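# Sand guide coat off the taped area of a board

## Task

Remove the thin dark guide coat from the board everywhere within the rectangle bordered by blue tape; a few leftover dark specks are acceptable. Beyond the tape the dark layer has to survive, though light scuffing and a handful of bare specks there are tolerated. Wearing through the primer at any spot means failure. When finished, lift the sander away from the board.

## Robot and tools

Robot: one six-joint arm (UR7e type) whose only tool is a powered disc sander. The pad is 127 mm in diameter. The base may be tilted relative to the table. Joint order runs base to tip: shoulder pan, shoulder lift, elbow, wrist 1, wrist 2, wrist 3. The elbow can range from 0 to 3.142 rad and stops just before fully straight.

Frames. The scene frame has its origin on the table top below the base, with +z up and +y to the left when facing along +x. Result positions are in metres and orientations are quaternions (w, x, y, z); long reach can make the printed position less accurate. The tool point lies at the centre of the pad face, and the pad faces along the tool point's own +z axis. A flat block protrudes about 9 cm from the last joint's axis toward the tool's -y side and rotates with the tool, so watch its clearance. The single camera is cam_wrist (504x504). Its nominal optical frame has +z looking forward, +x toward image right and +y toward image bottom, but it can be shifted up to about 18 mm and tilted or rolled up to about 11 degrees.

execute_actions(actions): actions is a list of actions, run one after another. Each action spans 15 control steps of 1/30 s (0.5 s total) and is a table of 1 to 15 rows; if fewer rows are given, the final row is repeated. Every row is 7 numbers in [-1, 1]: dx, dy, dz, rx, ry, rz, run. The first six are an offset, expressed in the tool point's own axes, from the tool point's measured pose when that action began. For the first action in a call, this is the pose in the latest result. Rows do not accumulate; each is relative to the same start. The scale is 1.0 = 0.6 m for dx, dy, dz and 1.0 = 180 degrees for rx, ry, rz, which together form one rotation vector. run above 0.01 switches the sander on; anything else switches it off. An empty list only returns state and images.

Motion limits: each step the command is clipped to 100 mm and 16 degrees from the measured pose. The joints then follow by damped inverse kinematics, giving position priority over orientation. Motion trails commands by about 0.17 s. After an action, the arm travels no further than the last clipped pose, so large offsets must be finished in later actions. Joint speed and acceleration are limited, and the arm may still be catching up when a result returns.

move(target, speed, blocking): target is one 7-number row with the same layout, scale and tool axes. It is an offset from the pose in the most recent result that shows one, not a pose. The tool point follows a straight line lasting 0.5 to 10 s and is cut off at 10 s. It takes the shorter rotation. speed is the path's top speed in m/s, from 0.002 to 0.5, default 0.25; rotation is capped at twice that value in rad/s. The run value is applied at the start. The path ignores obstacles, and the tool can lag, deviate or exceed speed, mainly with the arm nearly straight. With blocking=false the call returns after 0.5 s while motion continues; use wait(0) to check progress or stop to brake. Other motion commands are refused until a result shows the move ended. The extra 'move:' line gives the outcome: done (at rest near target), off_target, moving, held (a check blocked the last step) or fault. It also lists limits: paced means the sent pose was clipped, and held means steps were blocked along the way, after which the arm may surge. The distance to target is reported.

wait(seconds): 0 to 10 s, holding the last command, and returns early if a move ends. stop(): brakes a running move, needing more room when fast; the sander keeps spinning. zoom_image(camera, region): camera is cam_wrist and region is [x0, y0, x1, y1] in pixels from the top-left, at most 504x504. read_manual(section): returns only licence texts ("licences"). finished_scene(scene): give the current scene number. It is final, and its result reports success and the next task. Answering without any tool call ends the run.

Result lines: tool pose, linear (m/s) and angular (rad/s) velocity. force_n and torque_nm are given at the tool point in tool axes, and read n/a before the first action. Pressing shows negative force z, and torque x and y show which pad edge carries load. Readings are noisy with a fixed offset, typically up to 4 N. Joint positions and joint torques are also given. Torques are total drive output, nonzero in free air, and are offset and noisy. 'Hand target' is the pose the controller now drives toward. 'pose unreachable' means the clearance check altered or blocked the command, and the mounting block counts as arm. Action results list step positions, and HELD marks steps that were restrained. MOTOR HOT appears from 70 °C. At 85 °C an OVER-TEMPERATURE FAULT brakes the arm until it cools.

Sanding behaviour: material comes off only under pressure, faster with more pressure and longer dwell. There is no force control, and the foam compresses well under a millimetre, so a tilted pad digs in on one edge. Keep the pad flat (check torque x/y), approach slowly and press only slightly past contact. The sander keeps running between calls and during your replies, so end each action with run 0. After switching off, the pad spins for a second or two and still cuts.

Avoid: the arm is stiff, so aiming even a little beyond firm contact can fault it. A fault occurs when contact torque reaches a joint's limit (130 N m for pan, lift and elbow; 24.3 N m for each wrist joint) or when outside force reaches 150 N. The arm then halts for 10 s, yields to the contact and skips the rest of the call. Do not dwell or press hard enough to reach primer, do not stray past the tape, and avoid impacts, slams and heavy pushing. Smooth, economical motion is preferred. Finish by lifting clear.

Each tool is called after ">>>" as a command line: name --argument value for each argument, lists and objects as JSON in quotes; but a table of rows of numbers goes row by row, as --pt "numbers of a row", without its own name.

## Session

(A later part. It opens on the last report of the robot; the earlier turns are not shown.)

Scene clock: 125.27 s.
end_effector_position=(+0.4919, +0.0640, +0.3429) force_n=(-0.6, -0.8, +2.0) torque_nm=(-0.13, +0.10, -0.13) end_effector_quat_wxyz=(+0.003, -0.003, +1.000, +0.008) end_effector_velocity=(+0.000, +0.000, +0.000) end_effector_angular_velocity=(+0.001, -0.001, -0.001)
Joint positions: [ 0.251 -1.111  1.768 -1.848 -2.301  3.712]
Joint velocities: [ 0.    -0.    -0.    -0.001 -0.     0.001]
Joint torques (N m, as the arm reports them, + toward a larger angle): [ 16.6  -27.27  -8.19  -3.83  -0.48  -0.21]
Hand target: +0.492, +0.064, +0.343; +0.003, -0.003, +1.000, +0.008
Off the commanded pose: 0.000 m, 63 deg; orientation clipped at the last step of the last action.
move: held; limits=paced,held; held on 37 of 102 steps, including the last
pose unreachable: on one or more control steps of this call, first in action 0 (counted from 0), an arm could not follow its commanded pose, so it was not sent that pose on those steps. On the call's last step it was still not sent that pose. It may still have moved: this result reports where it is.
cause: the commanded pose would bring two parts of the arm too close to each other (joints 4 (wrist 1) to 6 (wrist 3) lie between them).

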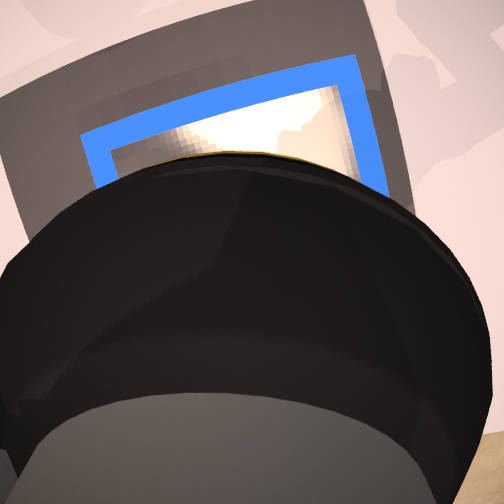

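>>> move --target '[0,0,0,0,0,-0.6,0]' --speed 0.5

>>> move --target '[0.07,-0.02,0.495,-0.001,0,0,0]'

Scene clock: 135.27 s.
end_effector_position=(+0.4918, +0.0641, +0.3429) force_n=(+1.7, +0.8, +2.2) torque_nm=(+0.07, -0.09, -0.08) end_effector_quat_wxyz=(+0.015, +0.707, -0.707, +0.008) end_effector_velocity=(-0.001, -0.001, -0.001) end_effector_angular_velocity=(+0.010, +0.008, +0.213)
Joint positions: [ 0.26  -1.088  1.739 -1.777 -2.329  2.195]
Joint velocities: [-0.003 -0.005  0.006 -0.01   0.006 -0.221]
Joint torques (N m, as the arm reports them, + toward a larger angle): [ 12.18 -28.21  -5.76  -4.31   1.41  -3.79]
Hand target: +0.492, +0.064, +0.343; +0.014, +0.719, -0.695, +0.007
Off the commanded pose: 0.000 m, 19 deg; orientation clipped at the last step of the last action.
move: moving (no rest 5 s after the path's end); limits=paced

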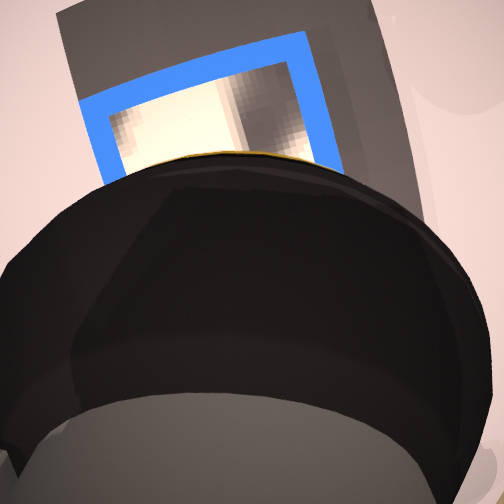

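Scene clock: 141.20 s.
end_effector_position=(+0.5011, +0.0123, +0.0475) force_n=(+1.1, +1.3, +2.5) torque_nm=(+0.15, -0.12, -0.11) end_effector_quat_wxyz=(+0.016, +0.707, -0.707, +0.007) end_effector_velocity=(+0.000, -0.000, -0.003) end_effector_angular_velocity=(+0.003, -0.008, +0.001)
Joint positions: [-0.199 -0.81   2.107 -2.899 -2.426  1.545]
Joint velocities: [-0.006  0.007  0.004 -0.031  0.003 -0.019]
Joint torques (N m, as the arm reports them, + toward a larger angle): [ 20.33 -24.11   8.95  -4.23   1.51  -3.22]
Hand target: +0.501, +0.012, +0.047; +0.016, +0.707, -0.707, +0.007
Off the commanded pose: 0.000 m, 0 deg.
move: done; limits=paced

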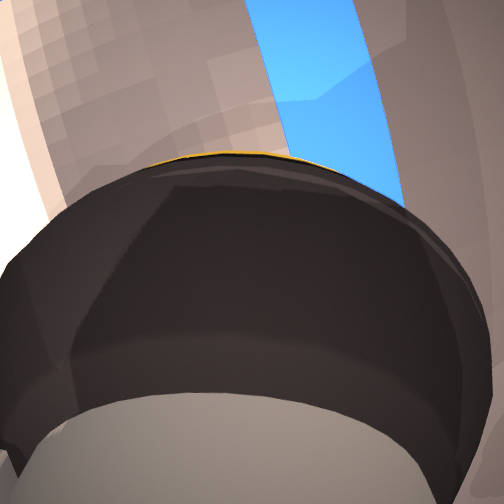

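>>> move --target '[-0.032,-0.0323,0.004,0.0028,-0.0126,0,0]' --speed 0.05

>>> move --target '[0,0,0.002,0,0,0,0]' --speed 0.01

Scene clock: 146.93 s.
end_effector_position=(+0.5202, +0.0312, +0.0442) force_n=(+0.6, +0.4, +2.5) torque_nm=(+0.17, -0.06, -0.21) end_effector_quat_wxyz=(-0.001, +0.707, -0.707, -0.004) end_effector_velocity=(+0.002, +0.003, +0.000) end_effector_angular_velocity=(+0.004, -0.002, -0.000)
Joint positions: [-0.189 -0.772  2.05  -2.881 -2.387  1.551]
Joint velocities: [ 0.002  0.004 -0.006  0.002  0.004  0.002]
Joint torques (N m, as the arm reports them, + toward a larger angle): [ 40.07 -25.05 -19.03  -0.45   1.63   2.97]
Hand target: +0.520, +0.031, +0.044; -0.001, +0.707, -0.707, -0.004
Off the commanded pose: 0.000 m, 0 deg.
move: done

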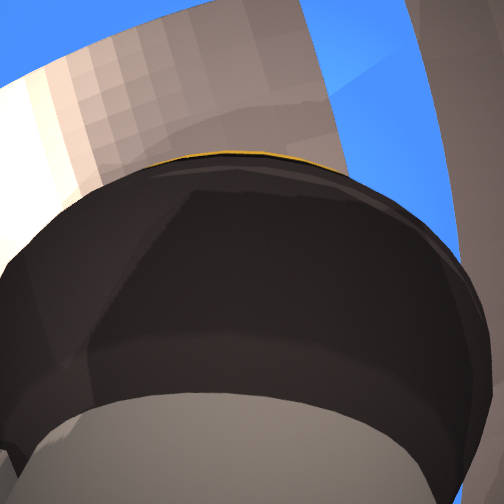

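Scene clock: 147.63 s.
end_effector_position=(+0.5203, +0.0312, +0.0432) force_n=(-1.2, +7.7, -21.2) torque_nm=(+0.71, +0.28, -0.14) end_effector_quat_wxyz=(-0.001, +0.707, -0.707, -0.004) end_effector_velocity=(+0.000, -0.000, -0.001) end_effector_angular_velocity=(-0.000, -0.001, -0.000)
Joint positions: [-0.19  -0.77   2.05  -2.885 -2.387  1.549]
Joint velocities: [-0.001  0.001 -0.    -0.003 -0.    -0.002]
Joint torques (N m, as the arm reports them, + toward a larger angle): [ 13.22 -18.69   4.34  -3.38  -1.1   -2.95]
Hand target: +0.520, +0.031, +0.043; -0.001, +0.707, -0.707, -0.004
Off the commanded pose: 0.000 m, 0 deg.
move: done

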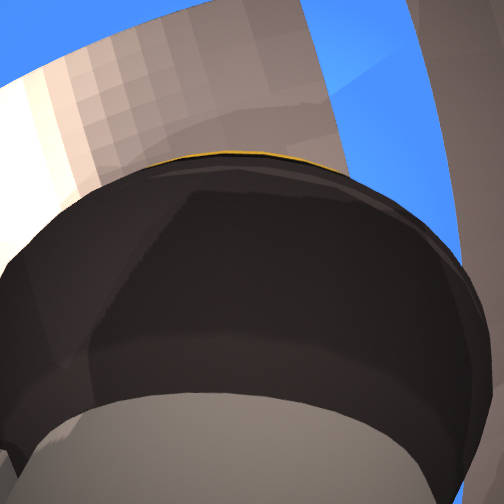

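>>> move --target '[-0.0268,-0.0807,0,0,0,0,1]' --speed 0.025

>>> move --target '[0.0268,0.0807,0,0,0,0,1]' --speed 0.03

>>> move --target '[0,0.06,-0.1,0,0,0,0]'

Scene clock: 153.00 s.
end_effector_position=(+0.5685, +0.0471, +0.0431) force_n=(-2.4, -3.6, -28.0) torque_nm=(+0.09, +0.73, -0.30) end_effector_quat_wxyz=(-0.001, +0.707, -0.707, -0.004) end_effector_velocity=(+0.002, +0.002, +0.001) end_effector_angular_velocity=(-0.000, -0.001, +0.002)
Joint positions: [-0.17  -0.707  1.898 -2.775 -2.387  1.579]
Joint velocities: [ 0.003  0.004 -0.007  0.006 -0.     0.001]
Joint torques (N m, as the arm reports them, + toward a larger angle): [ 30.96 -15.73 -16.62   1.54  -0.2    2.89]
Hand target: +0.569, +0.047, +0.043; -0.001, +0.707, -0.707, -0.004
Off the commanded pose: 0.000 m, 0 deg.
move: done

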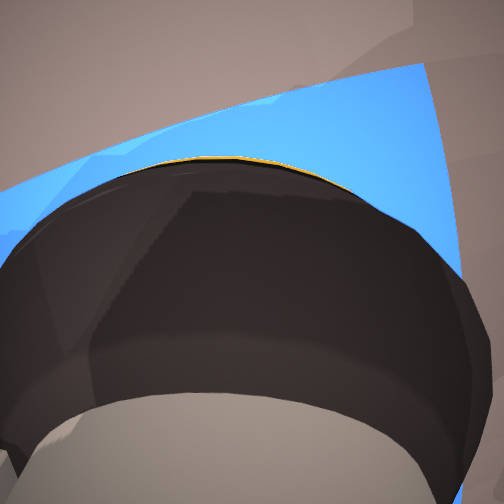

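Scene clock: 155.07 s.
end_effector_position=(+0.5203, +0.0312, +0.0432) force_n=(-3.0, -1.2, -20.7) torque_nm=(-0.15, +0.62, -0.18) end_effector_quat_wxyz=(-0.001, +0.707, -0.707, -0.004) end_effector_velocity=(-0.001, -0.001, +0.001) end_effector_angular_velocity=(-0.000, -0.003, -0.003)
Joint positions: [-0.19  -0.77   2.05  -2.885 -2.387  1.549]
Joint velocities: [ 0.    -0.003  0.005 -0.007 -0.    -0.   ]
Joint torques (N m, as the arm reports them, + toward a larger angle): [ 13.14 -31.57  11.78  -2.59   1.51  -2.99]
Hand target: +0.520, +0.031, +0.043; -0.001, +0.707, -0.707, -0.004
Off the commanded pose: 0.000 m, 0 deg.
move: done

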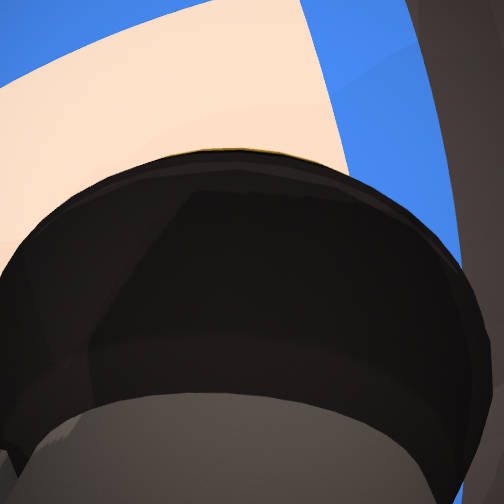

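Scene clock: 156.07 s.
end_effector_position=(+0.4847, +0.0308, +0.1031) force_n=(+2.8, -0.3, -0.6) torque_nm=(-0.12, -0.15, -0.12) end_effector_quat_wxyz=(-0.001, +0.707, -0.707, -0.004) end_effector_velocity=(-0.001, +0.000, +0.003) end_effector_angular_velocity=(-0.000, +0.000, +0.002)
Joint positions: [-0.102 -0.918  2.135 -2.728 -2.386  1.678]
Joint velocities: [ 0.005 -0.007  0.001  0.012 -0.     0.007]
Joint torques (N m, as the arm reports them, + toward a larger angle): [ 35.51 -34.53   5.43  -0.54   1.8    2.91]
Hand target: +0.485, +0.031, +0.103; -0.001, +0.707, -0.707, -0.004
Off the commanded pose: 0.000 m, 0 deg.
move: done

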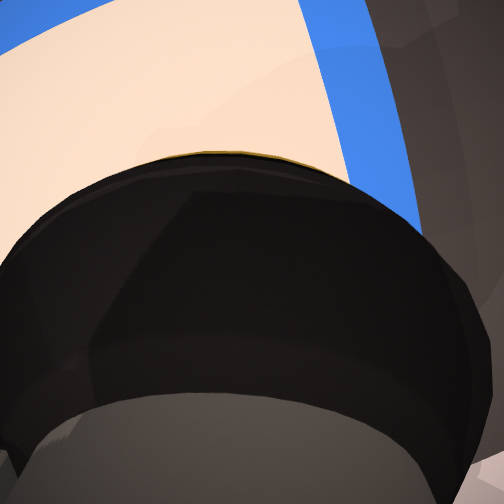

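>>> move --target '[-0.118,0.032,0.0977,0.0025,0.0035,0,0]' --speed 0.15

>>> move --target '[0,0,0.0028,0,0,0,0]' --speed 0.01

Scene clock: 160.57 s.
end_effector_position=(+0.4653, +0.1018, +0.0451) force_n=(-1.6, +1.1, +2.7) torque_nm=(+0.18, +0.21, -0.21) end_effector_quat_wxyz=(+0.000, +0.707, -0.707, +0.003) end_effector_velocity=(+0.000, +0.002, -0.002) end_effector_angular_velocity=(-0.000, -0.001, +0.001)
Joint positions: [-0.084 -0.678  2.128 -2.951 -2.396  1.698]
Joint velocities: [-0.     0.008 -0.003 -0.007 -0.    -0.002]
Joint torques (N m, as the arm reports them, + toward a larger angle): [ 37.66 -23.51 -19.28  -4.2   -0.88  -2.83]
Hand target: +0.465, +0.102, +0.045; +0.000, +0.707, -0.707, +0.003
Off the commanded pose: 0.000 m, 0 deg.
move: done

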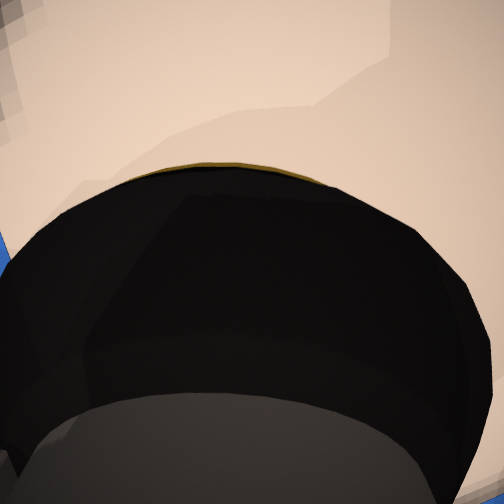

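Scene clock: 161.27 s.
end_effector_position=(+0.4653, +0.1018, +0.0436) force_n=(-0.6, +0.0, -2.6) torque_nm=(-0.10, -0.07, -0.27) end_effector_quat_wxyz=(+0.000, +0.707, -0.707, +0.003) end_effector_velocity=(-0.001, +0.000, -0.001) end_effector_angular_velocity=(-0.000, +0.002, +0.002)
Joint positions: [-0.086 -0.674  2.128 -2.958 -2.396  1.694]
Joint velocities: [-0.001  0.001  0.002 -0.002 -0.    -0.002]
Joint torques (N m, as the arm reports them, + toward a larger angle): [ 17.92 -20.94 -17.96  -3.92  -1.25  -2.93]
Hand target: +0.465, +0.102, +0.043; +0.000, +0.707, -0.707, +0.003
Off the commanded pose: 0.000 m, 0 deg.
move: done

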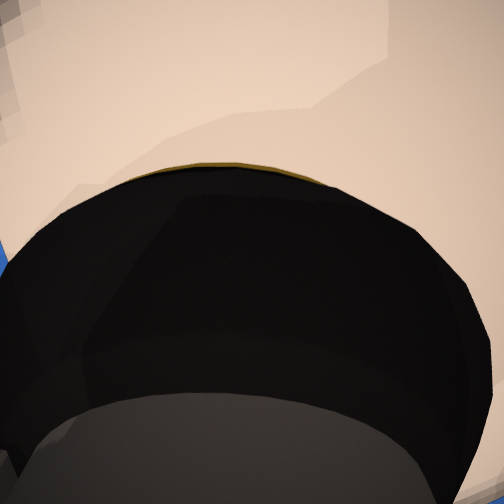

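>>> move --target '[0.028,0.084,0.0011,0,0,0,1]' --speed 0.025

>>> move --target '[-0.0705,-0.212,0,-0.0022,0,0,1]' --speed 0.035

>>> move --target '[0.1,0.25,-0.6,0,0,0,0]'

>>> move --target '[-0.2,-0.12,0,0,0,-0.5,0]' --speed 0.3

Scene clock: 168.60 s.
end_effector_position=(+0.4152, +0.0851, +0.0428) force_n=(+1.9, +2.0, -33.1) torque_nm=(-0.25, -0.41, -0.19) end_effector_quat_wxyz=(+0.000, +0.707, -0.707, +0.003) end_effector_velocity=(-0.002, -0.001, +0.000) end_effector_angular_velocity=(+0.000, -0.002, -0.001)
Joint positions: [-0.104 -0.709  2.276 -3.09  -2.398  1.668]
Joint velocities: [-0.    -0.001  0.007 -0.009  0.    -0.002]
Joint torques (N m, as the arm reports them, + toward a larger angle): [  8.35 -25.66  12.83  -2.26  -0.4   -2.93]
Hand target: +0.415, +0.085, +0.043; +0.000, +0.707, -0.707, +0.003
Off the commanded pose: 0.000 m, 0 deg.
move: done

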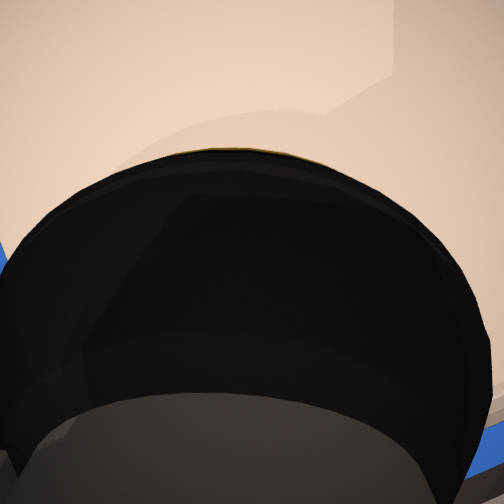

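Scene clock: 172.80 s.
end_effector_position=(+0.5420, +0.1273, +0.0430) force_n=(-1.2, -0.8, -23.4) torque_nm=(+0.78, -0.19, -0.24) end_effector_quat_wxyz=(+0.003, +0.707, -0.707, +0.000) end_effector_velocity=(+0.002, +0.001, -0.000) end_effector_angular_velocity=(+0.000, +0.001, +0.001)
Joint positions: [-0.068 -0.595  1.886 -2.765 -2.394  1.728]
Joint velocities: [ 0.001  0.003 -0.007  0.006  0.     0.001]
Joint torques (N m, as the arm reports them, + toward a larger angle): [ 31.3  -16.91 -17.17   1.16   0.75   2.84]
Hand target: +0.542, +0.127, +0.043; +0.003, +0.707, -0.707, +0.000
Off the commanded pose: 0.000 m, 0 deg.
move: done

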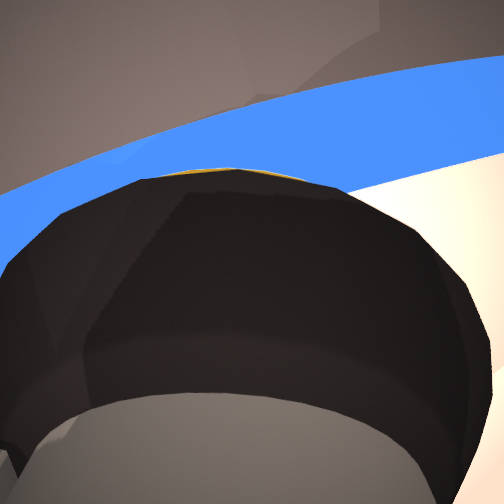

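Scene clock: 175.07 s.
end_effector_position=(+0.3933, +0.0691, +0.4039) force_n=(+0.4, +0.7, -0.6) torque_nm=(+0.04, -0.03, -0.22) end_effector_quat_wxyz=(+0.003, +0.707, -0.707, -0.000) end_effector_velocity=(-0.001, -0.001, +0.001) end_effector_angular_velocity=(-0.002, +0.004, -0.002)
Joint positions: [ 0.412 -1.238  1.818 -1.62  -2.24   2.354]
Joint velocities: [ 0.001 -0.    -0.005  0.012  0.002  0.006]
Joint torques (N m, as the arm reports them, + toward a larger angle): [ 25.32 -21.23 -37.05  -1.09   1.8    2.69]
Hand target: +0.393, +0.069, +0.404; +0.003, +0.707, -0.707, -0.000
Off the commanded pose: 0.001 m, 0 deg.
move: done

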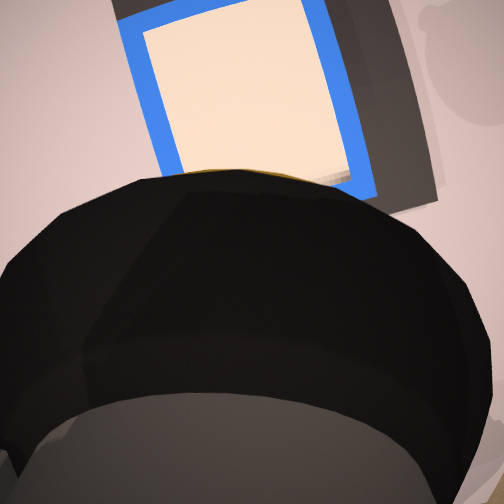

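Scene clock: 178.27 s.
end_effector_position=(+0.4652, +0.1890, +0.4030) force_n=(-1.2, -1.1, +2.8) torque_nm=(-0.15, +0.13, -0.23) end_effector_quat_wxyz=(+0.002, +1.000, -0.000, -0.002) end_effector_velocity=(+0.001, +0.001, -0.000) end_effector_angular_velocity=(+0.001, +0.001, +0.013)
Joint positions: [ 0.452 -0.902  1.532 -1.644 -2.219  0.829]
Joint velocities: [-0.001  0.003 -0.002 -0.002  0.001 -0.015]
Joint torques (N m, as the arm reports them, + toward a larger angle): [ 32.35 -20.86 -37.22  -4.53   1.47  -2.88]
Hand target: +0.465, +0.189, +0.403; +0.002, +1.000, +0.000, -0.002
Off the commanded pose: 0.000 m, 0 deg.
move: done

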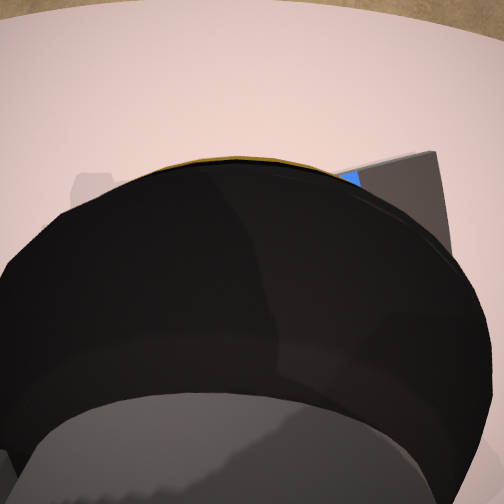

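>>> move --target '[-0.079,0.228,0.597,0.002,0.0025,0,0]'

Scene clock: 183.83 s.
end_effector_position=(+0.4165, +0.0505, +0.0458) force_n=(-2.7, +1.3, -0.7) torque_nm=(+0.11, +0.45, -0.19) end_effector_quat_wxyz=(-0.001, +1.000, -0.001, +0.002) end_effector_velocity=(+0.000, -0.000, -0.003) end_effector_angular_velocity=(+0.004, -0.010, +0.003)
Joint positions: [-0.157 -0.78   2.313 -3.114 -2.393  0.021]
Joint velocities: [-0.006  0.01   0.005 -0.037  0.004 -0.023]
Joint torques (N m, as the arm reports them, + toward a larger angle): [ 17.9  -19.94  12.6   -3.98   1.7   -3.05]
Hand target: +0.417, +0.050, +0.045; -0.001, +1.000, -0.000, +0.002
Off the commanded pose: 0.000 m, 0 deg.
move: done

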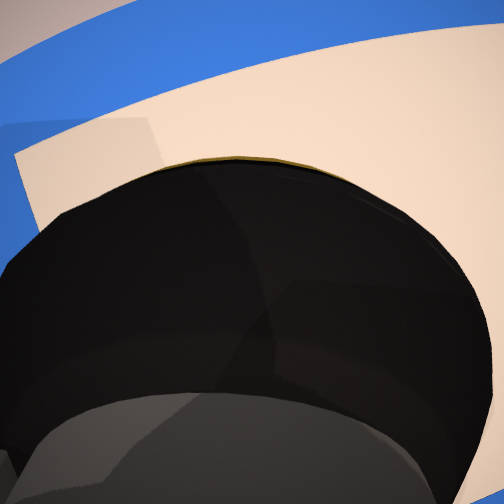

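>>> move --target '[0.004,0,0.0047,0,0,0,0]' --speed 0.01

>>> move --target '[0.0265,0.079,0.0003,0,0,0,1]' --speed 0.03

>>> move --target '[0,0.2,-0.4,0,0,0,0]'

Scene clock: 186.87 s.
end_effector_position=(+0.4187, +0.0506, +0.0431) force_n=(-7.6, -1.0, -13.7) torque_nm=(-0.26, +0.08, -0.21) end_effector_quat_wxyz=(-0.001, +1.000, -0.001, +0.002) end_effector_velocity=(+0.001, -0.000, -0.002) end_effector_angular_velocity=(-0.000, +0.001, -0.002)
Joint positions: [-0.161 -0.773  2.308 -3.12  -2.393  0.014]
Joint velocities: [-0.003  0.003 -0.003 -0.002 -0.    -0.001]
Joint torques (N m, as the arm reports them, + toward a larger angle): [ 12.45 -16.51 -17.73  -4.13  -1.03  -2.93]
Hand target: +0.419, +0.051, +0.043; -0.001, +1.000, -0.001, +0.002
Off the commanded pose: 0.000 m, 0 deg.
move: done

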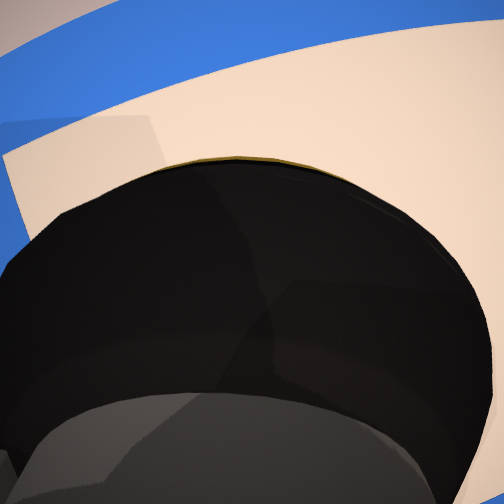

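Scene clock: 188.90 s.
end_effector_position=(+0.4345, +0.0033, +0.0430) force_n=(-2.7, +2.4, -22.2) torque_nm=(+0.29, -0.03, -0.31) end_effector_quat_wxyz=(-0.001, +1.000, -0.000, +0.002) end_effector_velocity=(+0.001, -0.002, -0.000) end_effector_angular_velocity=(-0.000, -0.000, -0.002)
Joint positions: [-0.237 -0.856  2.309 -3.12  -2.389 -0.097]
Joint velocities: [-0.004 -0.004 -0.001  0.     0.    -0.004]
Joint torques (N m, as the arm reports them, + toward a larger angle): [ 10.44 -27.64 -14.71   0.74   1.3   -2.97]
Hand target: +0.435, +0.003, +0.043; -0.001, +1.000, -0.001, +0.002
Off the commanded pose: 0.000 m, 0 deg.
move: done

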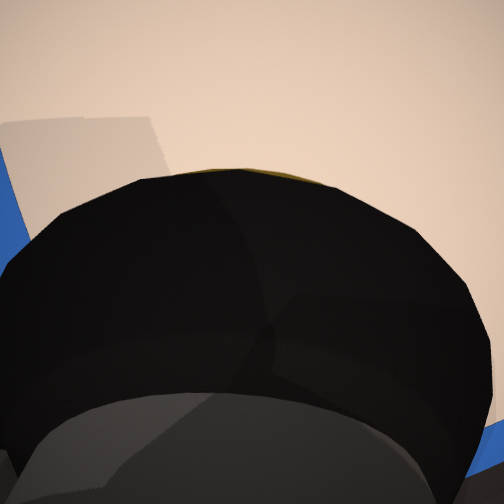

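Scene clock: 190.63 s.
end_effector_position=(+0.4334, -0.1168, +0.2828) force_n=(+1.2, +2.3, +3.2) torque_nm=(+0.28, -0.26, -0.09) end_effector_quat_wxyz=(-0.001, +1.000, -0.000, +0.002) end_effector_velocity=(-0.000, -0.001, +0.002) end_effector_angular_velocity=(-0.001, +0.007, +0.000)
Joint positions: [-0.02  -1.51   2.101 -2.028 -2.384  0.219]
Joint velocities: [ 0.003 -0.001 -0.01   0.024  0.001  0.011]
Joint torques (N m, as the arm reports them, + toward a larger angle): [ 24.   -22.08 -32.12  -0.62   1.64   2.94]
Hand target: +0.433, -0.117, +0.283; -0.001, +1.000, -0.000, +0.002
Off the commanded pose: 0.000 m, 0 deg.
move: done

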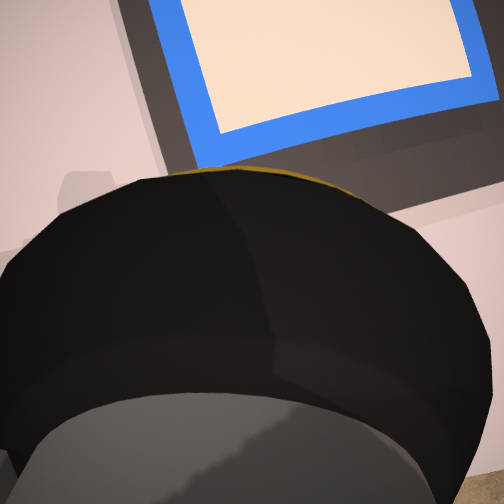

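>>> finished_scene --scene 1

The scene is finished: the task was done.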